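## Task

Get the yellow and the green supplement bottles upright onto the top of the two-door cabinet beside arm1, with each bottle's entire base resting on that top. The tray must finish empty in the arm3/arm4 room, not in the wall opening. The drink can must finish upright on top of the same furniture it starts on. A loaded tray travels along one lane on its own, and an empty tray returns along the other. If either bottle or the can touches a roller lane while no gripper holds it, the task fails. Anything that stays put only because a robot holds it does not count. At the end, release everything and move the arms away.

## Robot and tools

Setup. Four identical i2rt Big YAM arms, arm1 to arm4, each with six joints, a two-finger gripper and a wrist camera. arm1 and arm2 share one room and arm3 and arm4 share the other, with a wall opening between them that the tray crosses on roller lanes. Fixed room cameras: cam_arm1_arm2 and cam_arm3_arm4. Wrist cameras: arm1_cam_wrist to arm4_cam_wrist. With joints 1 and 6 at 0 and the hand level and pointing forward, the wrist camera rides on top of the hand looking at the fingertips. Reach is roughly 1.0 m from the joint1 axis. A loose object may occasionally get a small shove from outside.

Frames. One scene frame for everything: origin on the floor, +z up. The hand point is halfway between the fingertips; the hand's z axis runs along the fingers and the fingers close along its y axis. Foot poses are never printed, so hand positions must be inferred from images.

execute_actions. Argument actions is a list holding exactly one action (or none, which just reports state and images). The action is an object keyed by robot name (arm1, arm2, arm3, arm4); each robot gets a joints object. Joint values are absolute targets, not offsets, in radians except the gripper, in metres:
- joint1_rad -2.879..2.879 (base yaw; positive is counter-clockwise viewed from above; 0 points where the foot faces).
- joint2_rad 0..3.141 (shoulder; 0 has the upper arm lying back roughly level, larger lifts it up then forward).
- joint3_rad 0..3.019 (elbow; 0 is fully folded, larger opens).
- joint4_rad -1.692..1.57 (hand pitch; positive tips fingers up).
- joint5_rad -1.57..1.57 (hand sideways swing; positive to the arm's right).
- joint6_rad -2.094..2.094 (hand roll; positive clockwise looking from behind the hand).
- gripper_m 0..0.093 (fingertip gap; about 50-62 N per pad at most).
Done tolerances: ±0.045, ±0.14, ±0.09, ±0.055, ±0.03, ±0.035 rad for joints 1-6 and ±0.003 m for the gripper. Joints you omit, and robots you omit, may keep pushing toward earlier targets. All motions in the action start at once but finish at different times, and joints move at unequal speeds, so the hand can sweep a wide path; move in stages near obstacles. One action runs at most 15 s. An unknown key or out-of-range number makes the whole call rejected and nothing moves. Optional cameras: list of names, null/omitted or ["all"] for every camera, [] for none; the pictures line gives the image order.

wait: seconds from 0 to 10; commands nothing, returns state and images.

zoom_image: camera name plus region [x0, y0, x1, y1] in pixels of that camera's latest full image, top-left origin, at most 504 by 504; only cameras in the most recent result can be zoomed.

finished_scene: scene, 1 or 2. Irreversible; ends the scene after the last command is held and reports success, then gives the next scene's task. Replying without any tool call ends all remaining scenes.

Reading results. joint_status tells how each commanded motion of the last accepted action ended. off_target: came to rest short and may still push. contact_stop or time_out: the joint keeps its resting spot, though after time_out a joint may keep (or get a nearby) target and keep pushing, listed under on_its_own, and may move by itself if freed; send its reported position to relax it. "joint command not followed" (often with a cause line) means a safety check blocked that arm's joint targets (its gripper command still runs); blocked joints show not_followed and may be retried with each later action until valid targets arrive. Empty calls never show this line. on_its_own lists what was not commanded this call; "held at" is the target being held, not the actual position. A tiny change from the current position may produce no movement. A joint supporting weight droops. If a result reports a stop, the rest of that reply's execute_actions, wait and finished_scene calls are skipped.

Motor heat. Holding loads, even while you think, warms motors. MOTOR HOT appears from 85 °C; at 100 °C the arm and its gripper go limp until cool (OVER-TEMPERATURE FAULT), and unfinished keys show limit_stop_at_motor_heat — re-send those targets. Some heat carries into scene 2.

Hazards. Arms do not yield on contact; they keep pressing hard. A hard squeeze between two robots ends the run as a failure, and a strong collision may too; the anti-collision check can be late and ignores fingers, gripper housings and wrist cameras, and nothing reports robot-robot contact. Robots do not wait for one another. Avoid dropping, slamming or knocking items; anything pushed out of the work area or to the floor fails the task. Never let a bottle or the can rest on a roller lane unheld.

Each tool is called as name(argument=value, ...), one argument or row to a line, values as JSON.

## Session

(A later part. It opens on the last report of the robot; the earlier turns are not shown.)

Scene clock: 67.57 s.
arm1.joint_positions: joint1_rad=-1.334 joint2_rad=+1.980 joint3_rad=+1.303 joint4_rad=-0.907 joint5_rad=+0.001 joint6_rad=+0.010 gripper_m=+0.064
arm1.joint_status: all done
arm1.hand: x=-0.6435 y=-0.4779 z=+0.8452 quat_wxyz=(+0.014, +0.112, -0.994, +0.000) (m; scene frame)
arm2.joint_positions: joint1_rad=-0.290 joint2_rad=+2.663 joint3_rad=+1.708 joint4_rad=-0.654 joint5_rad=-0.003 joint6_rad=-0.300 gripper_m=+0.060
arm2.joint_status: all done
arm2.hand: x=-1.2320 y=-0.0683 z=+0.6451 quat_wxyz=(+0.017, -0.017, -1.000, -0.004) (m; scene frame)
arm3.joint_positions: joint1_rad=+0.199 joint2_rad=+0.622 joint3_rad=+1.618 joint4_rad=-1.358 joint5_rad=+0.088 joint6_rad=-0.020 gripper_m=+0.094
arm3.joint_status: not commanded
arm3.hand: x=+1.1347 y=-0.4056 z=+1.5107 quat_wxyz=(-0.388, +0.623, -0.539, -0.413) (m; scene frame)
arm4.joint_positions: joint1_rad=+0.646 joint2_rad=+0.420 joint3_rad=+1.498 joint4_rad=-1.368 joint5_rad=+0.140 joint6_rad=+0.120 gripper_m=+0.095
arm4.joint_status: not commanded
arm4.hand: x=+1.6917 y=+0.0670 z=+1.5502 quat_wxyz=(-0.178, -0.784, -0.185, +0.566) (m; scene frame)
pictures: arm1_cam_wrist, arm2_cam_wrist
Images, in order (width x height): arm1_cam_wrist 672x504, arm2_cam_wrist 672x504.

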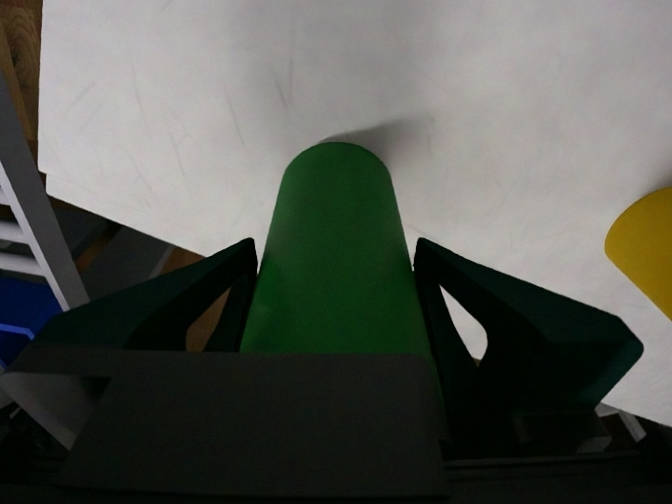

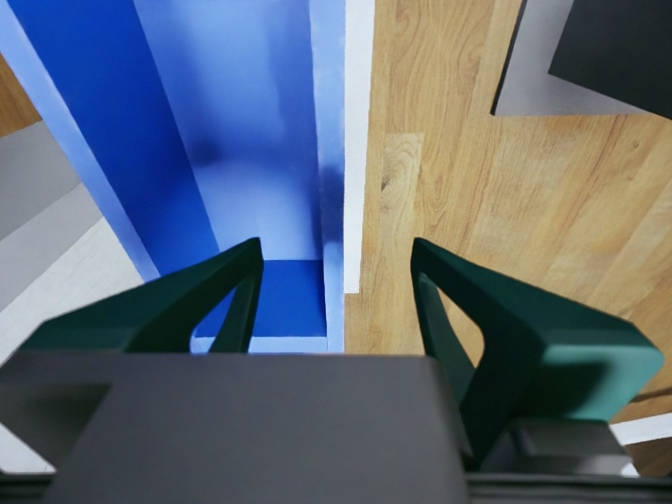

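execute_actions(
  actions=[
    {"arm1":{"joints":{"gripper_m":0.093}},"arm2":{"joints":{"joint2_rad":2.825,"joint3_rad":1.85,"joint4_rad":-0.56}}},
  ],
  cameras=["arm1_cam_wrist","arm2_cam_wrist"],
)

Scene clock: 69.33 s.
arm1.joint_positions: joint1_rad=-1.334 joint2_rad=+1.980 joint3_rad=+1.302 joint4_rad=-0.901 joint5_rad=+0.001 joint6_rad=+0.010 gripper_m=+0.093
arm1.joint_status: all done
arm1.hand: x=-0.6423 y=-0.4776 z=+0.8450 quat_wxyz=(+0.011, +0.112, -0.994, +0.000) (m; scene frame)
arm2.joint_positions: joint1_rad=-0.290 joint2_rad=+2.844 joint3_rad=+1.837 joint4_rad=-0.570 joint5_rad=-0.003 joint6_rad=-0.300 gripper_m=+0.060
arm2.joint_status: all done
arm2.hand: x=-1.2269 y=-0.0706 z=+0.5656 quat_wxyz=(+0.002, -0.017, -1.000, +0.001) (m; scene frame)
arm3.joint_positions: joint1_rad=+0.199 joint2_rad=+0.622 joint3_rad=+1.618 joint4_rad=-1.358 joint5_rad=+0.088 joint6_rad=-0.020 gripper_m=+0.094
arm3.joint_status: not commanded
arm3.hand: x=+1.1347 y=-0.4056 z=+1.5107 quat_wxyz=(-0.388, +0.623, -0.539, -0.413) (m; scene frame)
arm4.joint_positions: joint1_rad=+0.646 joint2_rad=+0.420 joint3_rad=+1.498 joint4_rad=-1.368 joint5_rad=+0.140 joint6_rad=+0.120 gripper_m=+0.095
arm4.joint_status: not commanded
arm4.hand: x=+1.6917 y=+0.0670 z=+1.5502 quat_wxyz=(-0.178, -0.784, -0.185, +0.566) (m; scene frame)
pictures: arm1_cam_wrist, arm2_cam_wrist
Images, in order (width x height): arm1_cam_wrist 672x504, arm2_cam_wrist 672x504.

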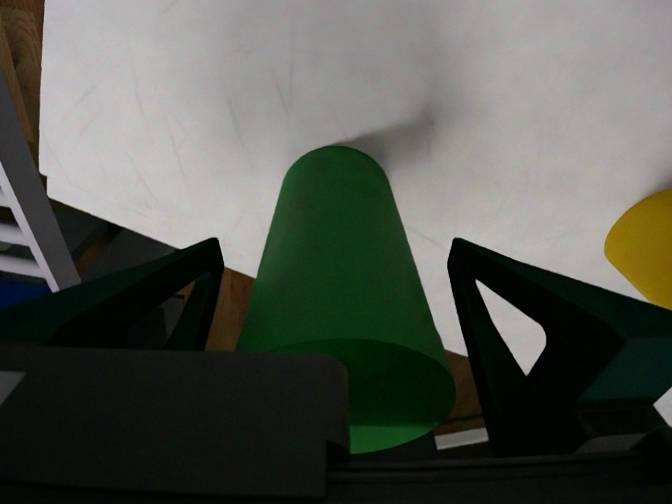

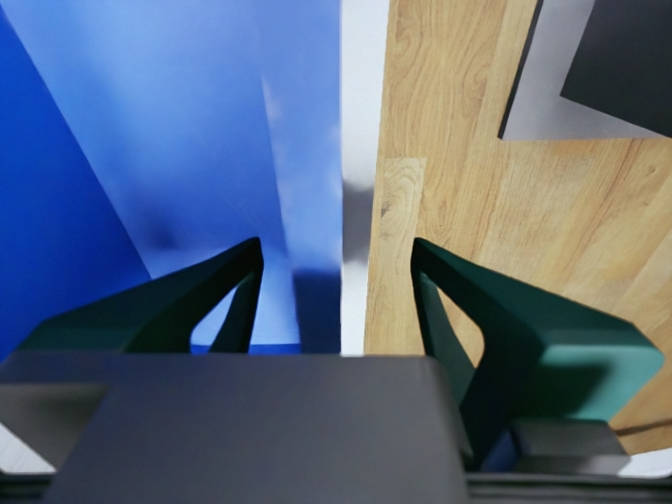

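Close arm2; raise arm1.

execute_actions(
  actions=[
    {"arm1":{"joints":{"joint2_rad":1.70,"joint4_rad":-1.18}},"arm2":{"joints":{"gripper_m":0.0}}},
  ],
  cameras=["arm2_cam_wrist"],
)

execute_actions(
  actions=[
    {"arm1":{"joints":{"joint2_rad":0.6,"joint3_rad":1.3,"joint4_rad":-1.5}},"arm2":{"joints":{"joint2_rad":2.6,"joint4_rad":-0.81}}},
  ],
  cameras=["arm2_cam_wrist","cam_arm1_arm2"],
)

Scene clock: 71.20 s.
arm1.joint_positions: joint1_rad=-1.334 joint2_rad=+1.671 joint3_rad=+1.290 joint4_rad=-1.171 joint5_rad=+0.001 joint6_rad=+0.010 gripper_m=+0.093
arm1.joint_status: all done
arm1.hand: x=-0.6828 y=-0.4879 z=+0.9928 quat_wxyz=(-0.002, +0.112, -0.994, -0.002) (m; scene frame)
arm2.joint_positions: joint1_rad=-0.282 joint2_rad=+2.844 joint3_rad=+1.836 joint4_rad=-0.570 joint5_rad=-0.005 joint6_rad=-0.302 gripper_m=+0.011
arm2.joint_status: gripper_m off_target (ended at +0.011, target +0.000)
arm2.hand: x=-1.2253 y=-0.0655 z=+0.5655 quat_wxyz=(+0.002, -0.011, -1.000, +0.000) (m; scene frame)
arm3.joint_positions: joint1_rad=+0.199 joint2_rad=+0.622 joint3_rad=+1.618 joint4_rad=-1.358 joint5_rad=+0.088 joint6_rad=-0.020 gripper_m=+0.094
arm3.joint_status: not commanded
arm3.hand: x=+1.1347 y=-0.4056 z=+1.5107 quat_wxyz=(-0.388, +0.623, -0.539, -0.413) (m; scene frame)
arm4.joint_positions: joint1_rad=+0.646 joint2_rad=+0.420 joint3_rad=+1.498 joint4_rad=-1.368 joint5_rad=+0.140 joint6_rad=+0.120 gripper_m=+0.095
arm4.joint_status: not commanded
arm4.hand: x=+1.6917 y=+0.0670 z=+1.5502 quat_wxyz=(-0.178, -0.784, -0.185, +0.566) (m; scene frame)
pictures: arm2_cam_wrist
Images, in order (width x height): arm2_cam_wrist 672x504.

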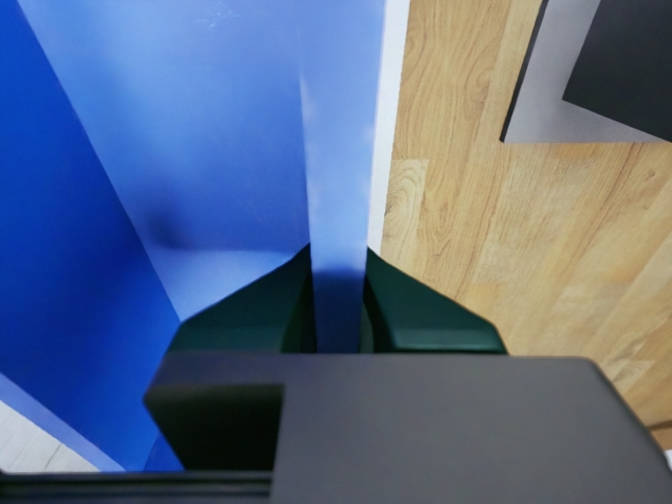

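Scene clock: 72.80 s.
arm1.joint_positions: joint1_rad=-1.334 joint2_rad=+0.600 joint3_rad=+1.288 joint4_rad=-1.493 joint5_rad=+0.001 joint6_rad=+0.010 gripper_m=+0.093
arm1.joint_status: all done
arm1.hand: x=-0.9434 y=-0.5516 z=+1.3498 quat_wxyz=(-0.365, +0.103, -0.924, -0.046) (m; scene frame)
arm2.joint_positions: joint1_rad=-0.282 joint2_rad=+2.623 joint3_rad=+1.837 joint4_rad=-0.797 joint5_rad=+0.000 joint6_rad=-0.299 gripper_m=+0.011
arm2.joint_status: all done
arm2.hand: x=-1.1825 y=-0.0798 z=+0.7013 quat_wxyz=(+0.005, -0.013, -1.000, +0.001) (m; scene frame)
arm3.joint_positions: joint1_rad=+0.199 joint2_rad=+0.622 joint3_rad=+1.618 joint4_rad=-1.358 joint5_rad=+0.088 joint6_rad=-0.020 gripper_m=+0.094
arm3.joint_status: not commanded
arm3.hand: x=+1.1347 y=-0.4056 z=+1.5107 quat_wxyz=(-0.388, +0.623, -0.539, -0.413) (m; scene frame)
arm4.joint_positions: joint1_rad=+0.646 joint2_rad=+0.420 joint3_rad=+1.498 joint4_rad=-1.368 joint5_rad=+0.140 joint6_rad=+0.120 gripper_m=+0.095
arm4.joint_status: not commanded
arm4.hand: x=+1.6917 y=+0.0670 z=+1.5502 quat_wxyz=(-0.178, -0.784, -0.185, +0.566) (m; scene frame)
pictures: arm2_cam_wrist, cam_arm1_arm2
Images, in order (width x height): arm2_cam_wrist 672x504, cam_arm1_arm2 672x504.

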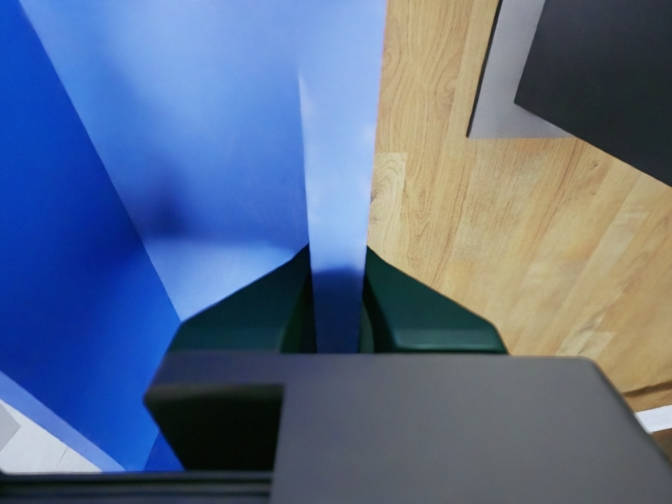

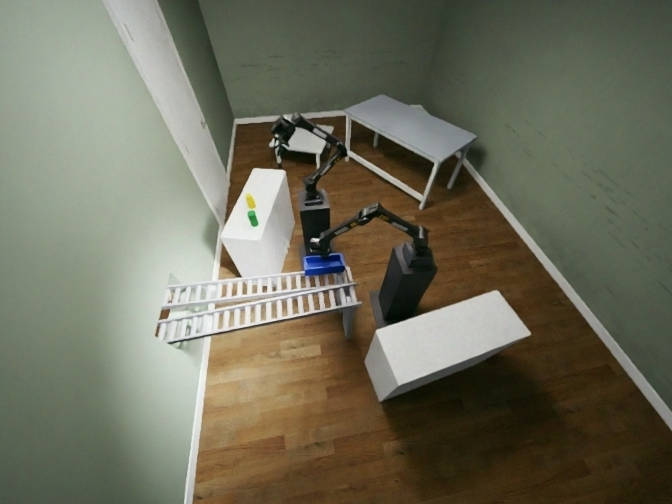

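execute_actions(
  actions=[
    {"arm2":{"joints":{"joint2_rad":2.1,"joint3_rad":1.47,"joint4_rad":-0.93}}},
  ],
  cameras=[],
)

execute_actions(
  actions=[
    {"arm2":{"joints":{"joint1_rad":0.185,"joint6_rad":0.18}}},
  ],
  cameras=["arm2_cam_wrist","cam_arm1_arm2"],
)

Scene clock: 75.20 s.
arm1.joint_positions: joint1_rad=-1.334 joint2_rad=+0.600 joint3_rad=+1.288 joint4_rad=-1.493 joint5_rad=+0.001 joint6_rad=+0.010 gripper_m=+0.093
arm1.joint_status: not commanded
arm1.hand: x=-0.9434 y=-0.5516 z=+1.3498 quat_wxyz=(-0.365, +0.103, -0.924, -0.046) (m; scene frame)
arm2.joint_positions: joint1_rad=-0.282 joint2_rad=+2.119 joint3_rad=+1.456 joint4_rad=-0.920 joint5_rad=+0.000 joint6_rad=-0.296 gripper_m=+0.011
arm2.joint_status: all done
arm2.hand: x=-1.2548 y=-0.0543 z=+0.8950 quat_wxyz=(+0.006, -0.014, -1.000, +0.002) (m; scene frame)
arm3.joint_positions: joint1_rad=+0.199 joint2_rad=+0.622 joint3_rad=+1.618 joint4_rad=-1.358 joint5_rad=+0.088 joint6_rad=-0.020 gripper_m=+0.094
arm3.joint_status: not commanded
arm3.hand: x=+1.1347 y=-0.4056 z=+1.5107 quat_wxyz=(-0.388, +0.623, -0.539, -0.413) (m; scene frame)
arm4.joint_positions: joint1_rad=+0.646 joint2_rad=+0.420 joint3_rad=+1.498 joint4_rad=-1.368 joint5_rad=+0.140 joint6_rad=+0.120 gripper_m=+0.095
arm4.joint_status: not commanded
arm4.hand: x=+1.6917 y=+0.0670 z=+1.5502 quat_wxyz=(-0.178, -0.784, -0.185, +0.566) (m; scene frame)
pictures: none
No camera images: the call's "cameras" was empty. Leave "cameras" out to get every camera's image.

Scene clock: 76.73 s.
arm1.joint_positions: joint1_rad=-1.334 joint2_rad=+0.600 joint3_rad=+1.288 joint4_rad=-1.493 joint5_rad=+0.001 joint6_rad=+0.010 gripper_m=+0.093
arm1.joint_status: not commanded
arm1.hand: x=-0.9434 y=-0.5516 z=+1.3498 quat_wxyz=(-0.365, +0.103, -0.924, -0.046) (m; scene frame)
arm2.joint_positions: joint1_rad=+0.179 joint2_rad=+2.119 joint3_rad=+1.456 joint4_rad=-0.920 joint5_rad=+0.001 joint6_rad=+0.170 gripper_m=+0.011
arm2.joint_status: all done
arm2.hand: x=-1.2299 y=+0.2072 z=+0.8932 quat_wxyz=(+0.006, -0.017, -1.000, +0.005) (m; scene frame)
arm3.joint_positions: joint1_rad=+0.199 joint2_rad=+0.622 joint3_rad=+1.618 joint4_rad=-1.358 joint5_rad=+0.088 joint6_rad=-0.020 gripper_m=+0.094
arm3.joint_status: not commanded
arm3.hand: x=+1.1347 y=-0.4056 z=+1.5107 quat_wxyz=(-0.388, +0.623, -0.539, -0.413) (m; scene frame)
arm4.joint_positions: joint1_rad=+0.646 joint2_rad=+0.420 joint3_rad=+1.498 joint4_rad=-1.368 joint5_rad=+0.140 joint6_rad=+0.120 gripper_m=+0.095
arm4.joint_status: not commanded
arm4.hand: x=+1.6917 y=+0.0670 z=+1.5502 quat_wxyz=(-0.178, -0.784, -0.185, +0.566) (m; scene frame)
pictures: arm2_cam_wrist, cam_arm1_arm2
Images, in order (width x height): arm2_cam_wrist 672x504, cam_arm1_arm2 672x504.

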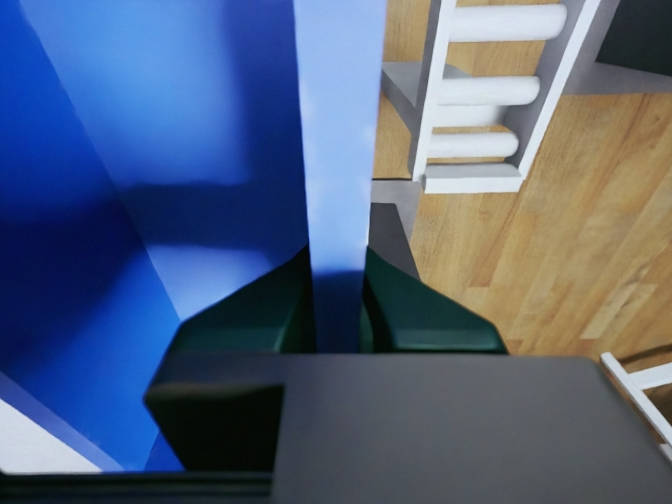

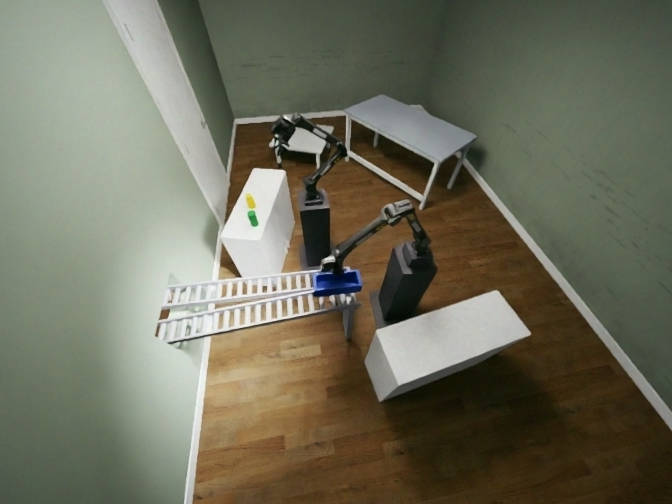

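execute_actions(
  actions=[
    {"arm2":{"joints":{"joint2_rad":2.36,"joint3_rad":1.54,"joint4_rad":-0.73}}},
  ],
  cameras=["arm2_cam_wrist","cam_arm1_arm2"],
)

Scene clock: 78.70 s.
arm1.joint_positions: joint1_rad=-1.334 joint2_rad=+0.600 joint3_rad=+1.288 joint4_rad=-1.493 joint5_rad=+0.001 joint6_rad=+0.010 gripper_m=+0.093
arm1.joint_status: not commanded
arm1.hand: x=-0.9434 y=-0.5516 z=+1.3498 quat_wxyz=(-0.365, +0.103, -0.924, -0.046) (m; scene frame)
arm2.joint_positions: joint1_rad=+0.179 joint2_rad=+2.392 joint3_rad=+1.514 joint4_rad=-0.746 joint5_rad=-0.001 joint6_rad=+0.172 gripper_m=+0.011
arm2.joint_status: all done
arm2.hand: x=-1.2291 y=+0.2068 z=+0.7555 quat_wxyz=(+0.026, -0.018, -0.999, +0.007) (m; scene frame)
arm3.joint_positions: joint1_rad=+0.199 joint2_rad=+0.622 joint3_rad=+1.618 joint4_rad=-1.358 joint5_rad=+0.088 joint6_rad=-0.020 gripper_m=+0.094
arm3.joint_status: not commanded
arm3.hand: x=+1.1347 y=-0.4056 z=+1.5107 quat_wxyz=(-0.388, +0.623, -0.539, -0.413) (m; scene frame)
arm4.joint_positions: joint1_rad=+0.646 joint2_rad=+0.420 joint3_rad=+1.498 joint4_rad=-1.368 joint5_rad=+0.140 joint6_rad=+0.120 gripper_m=+0.095
arm4.joint_status: not commanded
arm4.hand: x=+1.6917 y=+0.0670 z=+1.5502 quat_wxyz=(-0.178, -0.784, -0.185, +0.566) (m; scene frame)
pictures: arm2_cam_wrist, cam_arm1_arm2
Images, in order (width x height): arm2_cam_wrist 672x504, cam_arm1_arm2 672x504.

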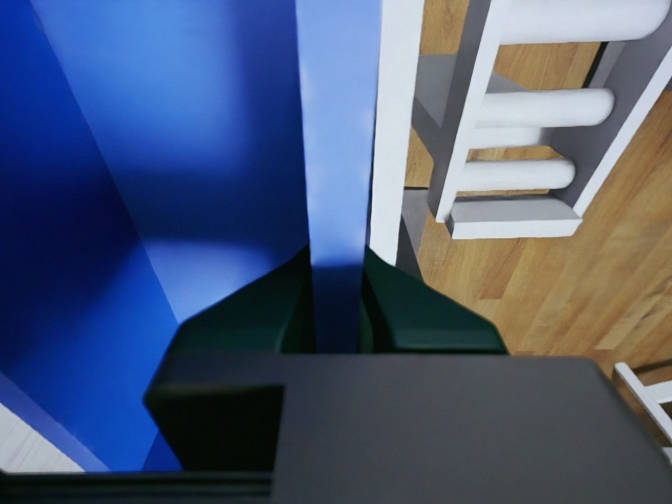

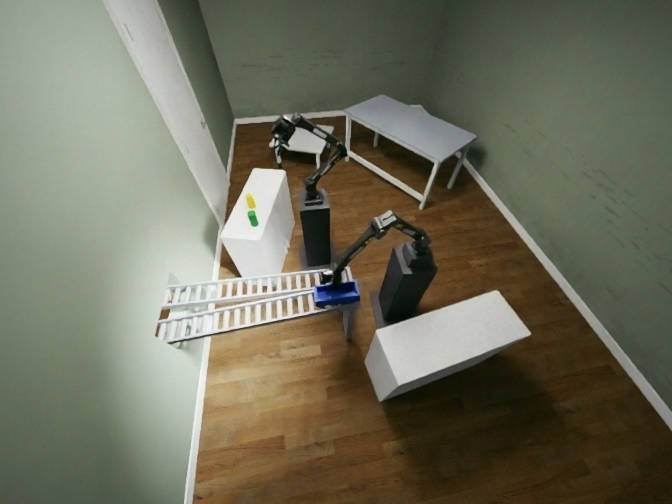

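execute_actions(
  actions=[
    {"arm2":{"joints":{"joint2_rad":2.44,"joint4_rad":-0.65}}},
  ],
  cameras=["arm2_cam_wrist","cam_arm1_arm2"],
)

Scene clock: 79.87 s.
arm1.joint_positions: joint1_rad=-1.334 joint2_rad=+0.600 joint3_rad=+1.288 joint4_rad=-1.493 joint5_rad=+0.001 joint6_rad=+0.010 gripper_m=+0.093
arm1.joint_status: not commanded
arm1.hand: x=-0.9434 y=-0.5516 z=+1.3498 quat_wxyz=(-0.365, +0.103, -0.924, -0.046) (m; scene frame)
arm2.joint_positions: joint1_rad=+0.179 joint2_rad=+2.431 joint3_rad=+1.516 joint4_rad=-0.670 joint5_rad=-0.004 joint6_rad=+0.173 gripper_m=+0.011
arm2.joint_status: all done
arm2.hand: x=-1.2228 y=+0.2080 z=+0.7335 quat_wxyz=(+0.007, -0.018, -1.000, +0.003) (m; scene frame)
arm3.joint_positions: joint1_rad=+0.199 joint2_rad=+0.622 joint3_rad=+1.618 joint4_rad=-1.358 joint5_rad=+0.088 joint6_rad=-0.020 gripper_m=+0.094
arm3.joint_status: not commanded
arm3.hand: x=+1.1347 y=-0.4056 z=+1.5107 quat_wxyz=(-0.388, +0.623, -0.539, -0.413) (m; scene frame)
arm4.joint_positions: joint1_rad=+0.646 joint2_rad=+0.420 joint3_rad=+1.498 joint4_rad=-1.368 joint5_rad=+0.140 joint6_rad=+0.120 gripper_m=+0.095
arm4.joint_status: not commanded
arm4.hand: x=+1.6917 y=+0.0670 z=+1.5502 quat_wxyz=(-0.178, -0.784, -0.185, +0.566) (m; scene frame)
pictures: arm2_cam_wrist, cam_arm1_arm2
Images, in order (width x height): arm2_cam_wrist 672x504, cam_arm1_arm2 672x504.

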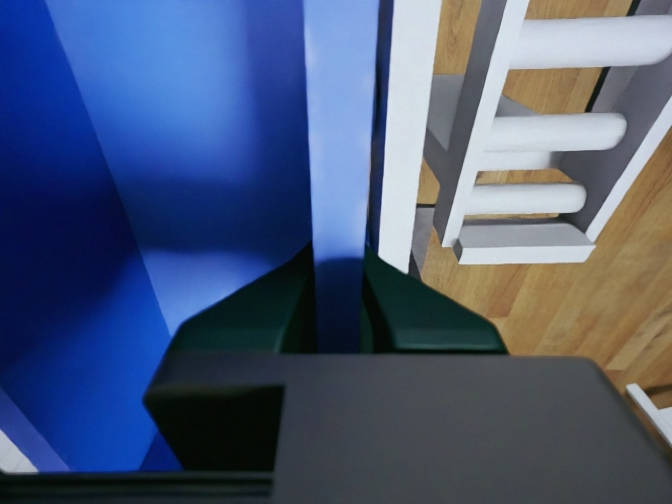

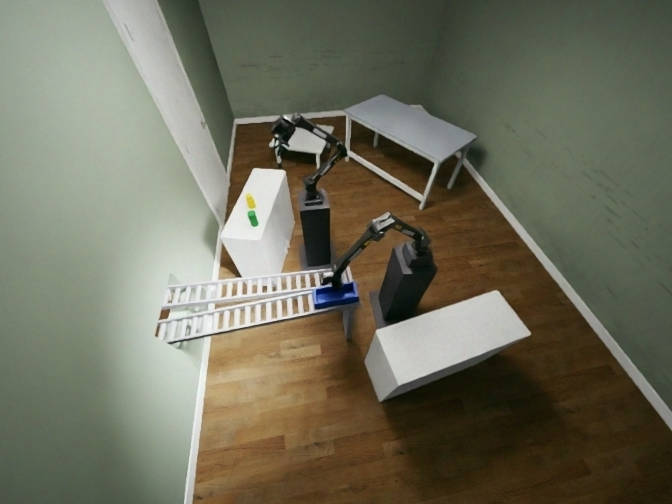

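execute_actions(
  actions=[
    {"arm2":{"joints":{"gripper_m":0.032}}},
  ],
  cameras=[],
)

execute_actions(
  actions=[
    {"arm2":{"joints":{"joint2_rad":2.15,"joint4_rad":-0.89}}},
  ],
  cameras=["arm2_cam_wrist","cam_arm1_arm2"],
)

Scene clock: 80.83 s.
arm1.joint_positions: joint1_rad=-1.334 joint2_rad=+0.600 joint3_rad=+1.288 joint4_rad=-1.493 joint5_rad=+0.001 joint6_rad=+0.010 gripper_m=+0.093
arm1.joint_status: not commanded
arm1.hand: x=-0.9434 y=-0.5516 z=+1.3498 quat_wxyz=(-0.365, +0.103, -0.924, -0.046) (m; scene frame)
arm2.joint_positions: joint1_rad=+0.179 joint2_rad=+2.433 joint3_rad=+1.516 joint4_rad=-0.667 joint5_rad=-0.004 joint6_rad=+0.173 gripper_m=+0.032
arm2.joint_status: all done
arm2.hand: x=-1.2225 y=+0.2080 z=+0.7326 quat_wxyz=(+0.006, -0.018, -1.000, +0.003) (m; scene frame)
arm3.joint_positions: joint1_rad=+0.199 joint2_rad=+0.622 joint3_rad=+1.618 joint4_rad=-1.358 joint5_rad=+0.088 joint6_rad=-0.020 gripper_m=+0.094
arm3.joint_status: not commanded
arm3.hand: x=+1.1347 y=-0.4056 z=+1.5107 quat_wxyz=(-0.388, +0.623, -0.539, -0.413) (m; scene frame)
arm4.joint_positions: joint1_rad=+0.646 joint2_rad=+0.420 joint3_rad=+1.498 joint4_rad=-1.368 joint5_rad=+0.140 joint6_rad=+0.120 gripper_m=+0.095
arm4.joint_status: not commanded
arm4.hand: x=+1.6917 y=+0.0670 z=+1.5502 quat_wxyz=(-0.178, -0.784, -0.185, +0.566) (m; scene frame)
pictures: none
No camera images: the call's "cameras" was empty. Leave "cameras" out to get every camera's image.

Scene clock: 82.20 s.
arm1.joint_positions: joint1_rad=-1.334 joint2_rad=+0.600 joint3_rad=+1.288 joint4_rad=-1.493 joint5_rad=+0.001 joint6_rad=+0.010 gripper_m=+0.093
arm1.joint_status: not commanded
arm1.hand: x=-0.9434 y=-0.5516 z=+1.3498 quat_wxyz=(-0.365, +0.103, -0.924, -0.046) (m; scene frame)
arm2.joint_positions: joint1_rad=+0.179 joint2_rad=+2.156 joint3_rad=+1.530 joint4_rad=-0.876 joint5_rad=-0.004 joint6_rad=+0.173 gripper_m=+0.032
arm2.joint_status: all done
arm2.hand: x=-1.1916 y=+0.2133 z=+0.8954 quat_wxyz=(-0.034, -0.018, -0.999, -0.004) (m; scene frame)
arm3.joint_positions: joint1_rad=+0.199 joint2_rad=+0.622 joint3_rad=+1.618 joint4_rad=-1.358 joint5_rad=+0.088 joint6_rad=-0.020 gripper_m=+0.094
arm3.joint_status: not commanded
arm3.hand: x=+1.1347 y=-0.4056 z=+1.5107 quat_wxyz=(-0.388, +0.623, -0.539, -0.413) (m; scene frame)
arm4.joint_positions: joint1_rad=+0.646 joint2_rad=+0.420 joint3_rad=+1.498 joint4_rad=-1.368 joint5_rad=+0.140 joint6_rad=+0.120 gripper_m=+0.095
arm4.joint_status: not commanded
arm4.hand: x=+1.6917 y=+0.0670 z=+1.5502 quat_wxyz=(-0.178, -0.784, -0.185, +0.566) (m; scene frame)
pictures: arm2_cam_wrist, cam_arm1_arm2
Images, in order (width x height): arm2_cam_wrist 672x504, cam_arm1_arm2 672x504.

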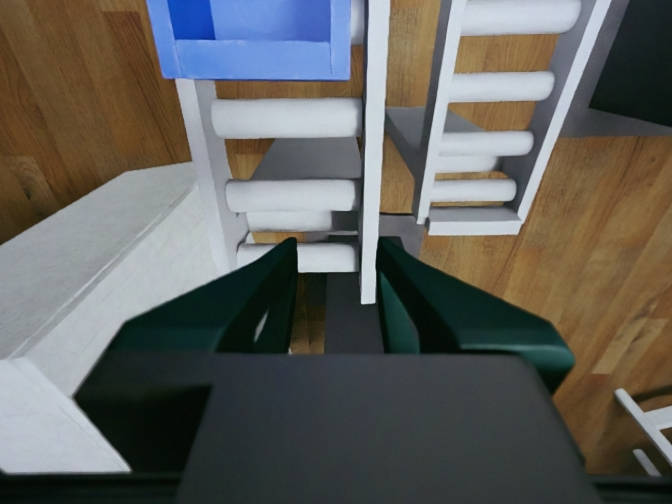

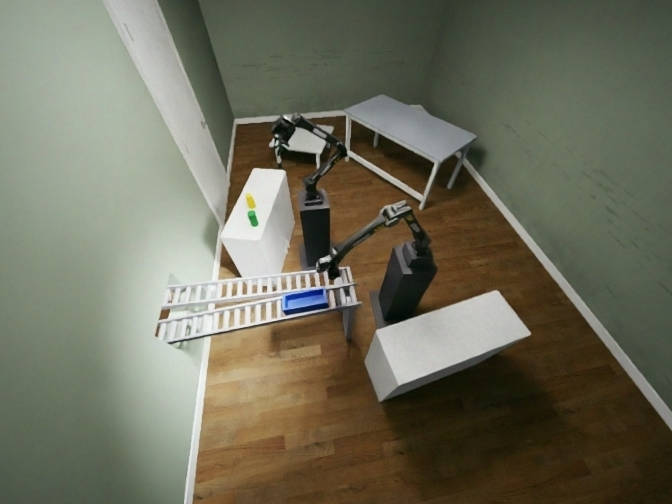

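Rolling. Arm2 is clear.

wait(
  seconds=10,
)

Scene clock: 92.40 s.
arm1.joint_positions: joint1_rad=-1.334 joint2_rad=+0.600 joint3_rad=+1.288 joint4_rad=-1.493 joint5_rad=+0.001 joint6_rad=+0.010 gripper_m=+0.093
arm1.joint_status: not commanded
arm1.hand: x=-0.9434 y=-0.5516 z=+1.3498 quat_wxyz=(-0.365, +0.103, -0.924, -0.046) (m; scene frame)
arm2.joint_positions: joint1_rad=+0.179 joint2_rad=+2.156 joint3_rad=+1.530 joint4_rad=-0.876 joint5_rad=-0.004 joint6_rad=+0.173 gripper_m=+0.032
arm2.joint_status: all done
arm2.hand: x=-1.1916 y=+0.2133 z=+0.8954 quat_wxyz=(-0.034, -0.018, -0.999, -0.004) (m; scene frame)
arm3.joint_positions: joint1_rad=+0.199 joint2_rad=+0.622 joint3_rad=+1.618 joint4_rad=-1.358 joint5_rad=+0.088 joint6_rad=-0.020 gripper_m=+0.094
arm3.joint_status: not commanded
arm3.hand: x=+1.1347 y=-0.4056 z=+1.5107 quat_wxyz=(-0.388, +0.623, -0.539, -0.413) (m; scene frame)
arm4.joint_positions: joint1_rad=+0.646 joint2_rad=+0.420 joint3_rad=+1.498 joint4_rad=-1.368 joint5_rad=+0.140 joint6_rad=+0.120 gripper_m=+0.095
arm4.joint_status: not commanded
arm4.hand: x=+1.6917 y=+0.0670 z=+1.5502 quat_wxyz=(-0.178, -0.784, -0.185, +0.566) (m; scene frame)
wait: 10.00 s; at rest by 0.07 s
pictures: arm1_cam_wrist, arm2_cam_wrist, arm3_cam_wrist, arm4_cam_wrist, cam_arm1_arm2, cam_arm3_arm4
Images, in order (width x height): arm1_cam_wrist 672x504, arm2_cam_wrist 672x504, arm3_cam_wrist 672x504, arm4_cam_wrist 672x504, cam_arm1_arm2 672x504, cam_arm3_arm4 672x504.

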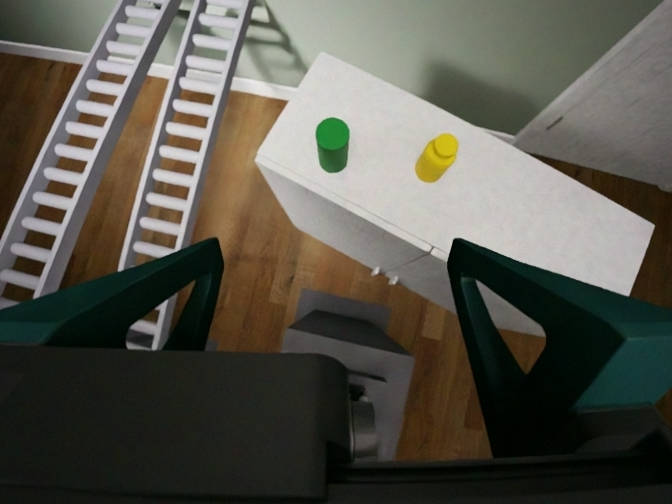

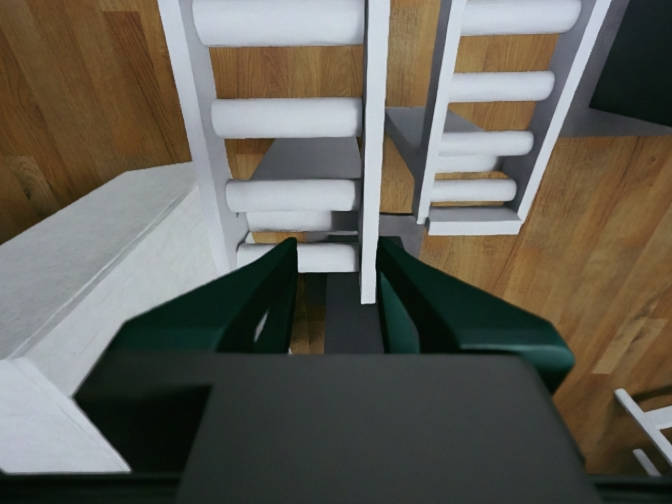

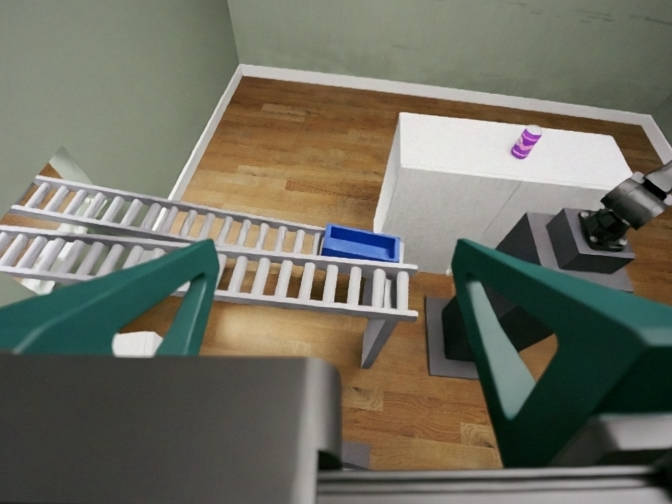

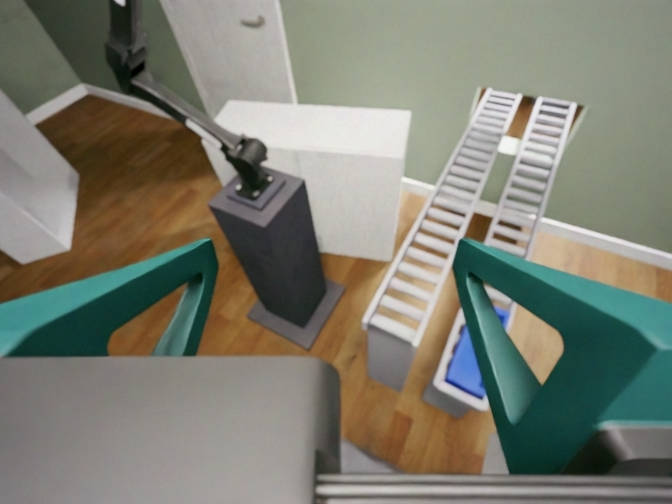

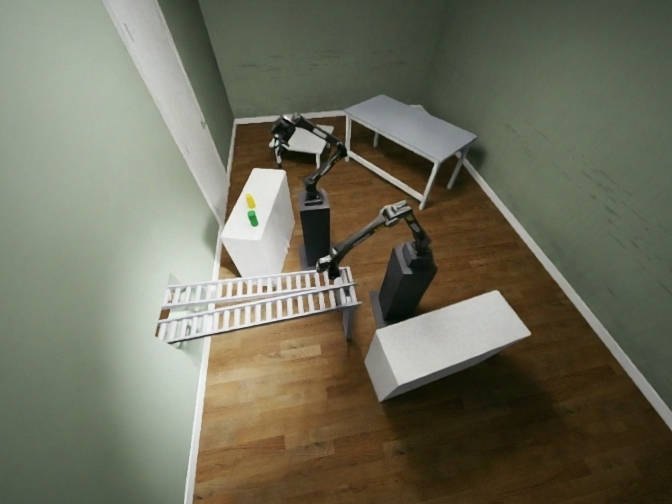

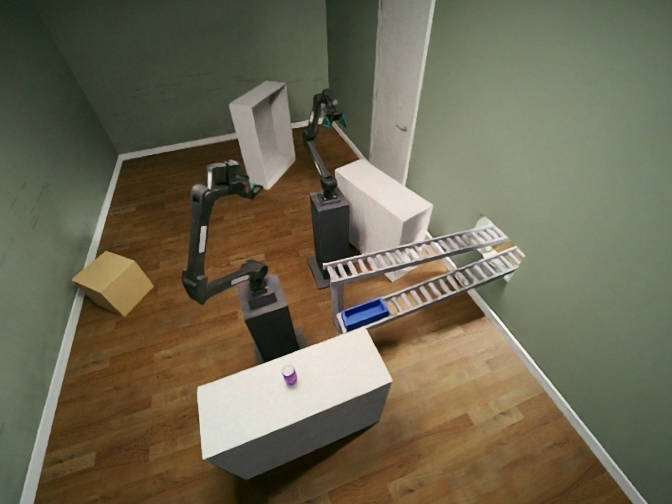

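finished_scene(
  scene=2,
)

The scene is finished: the task was done.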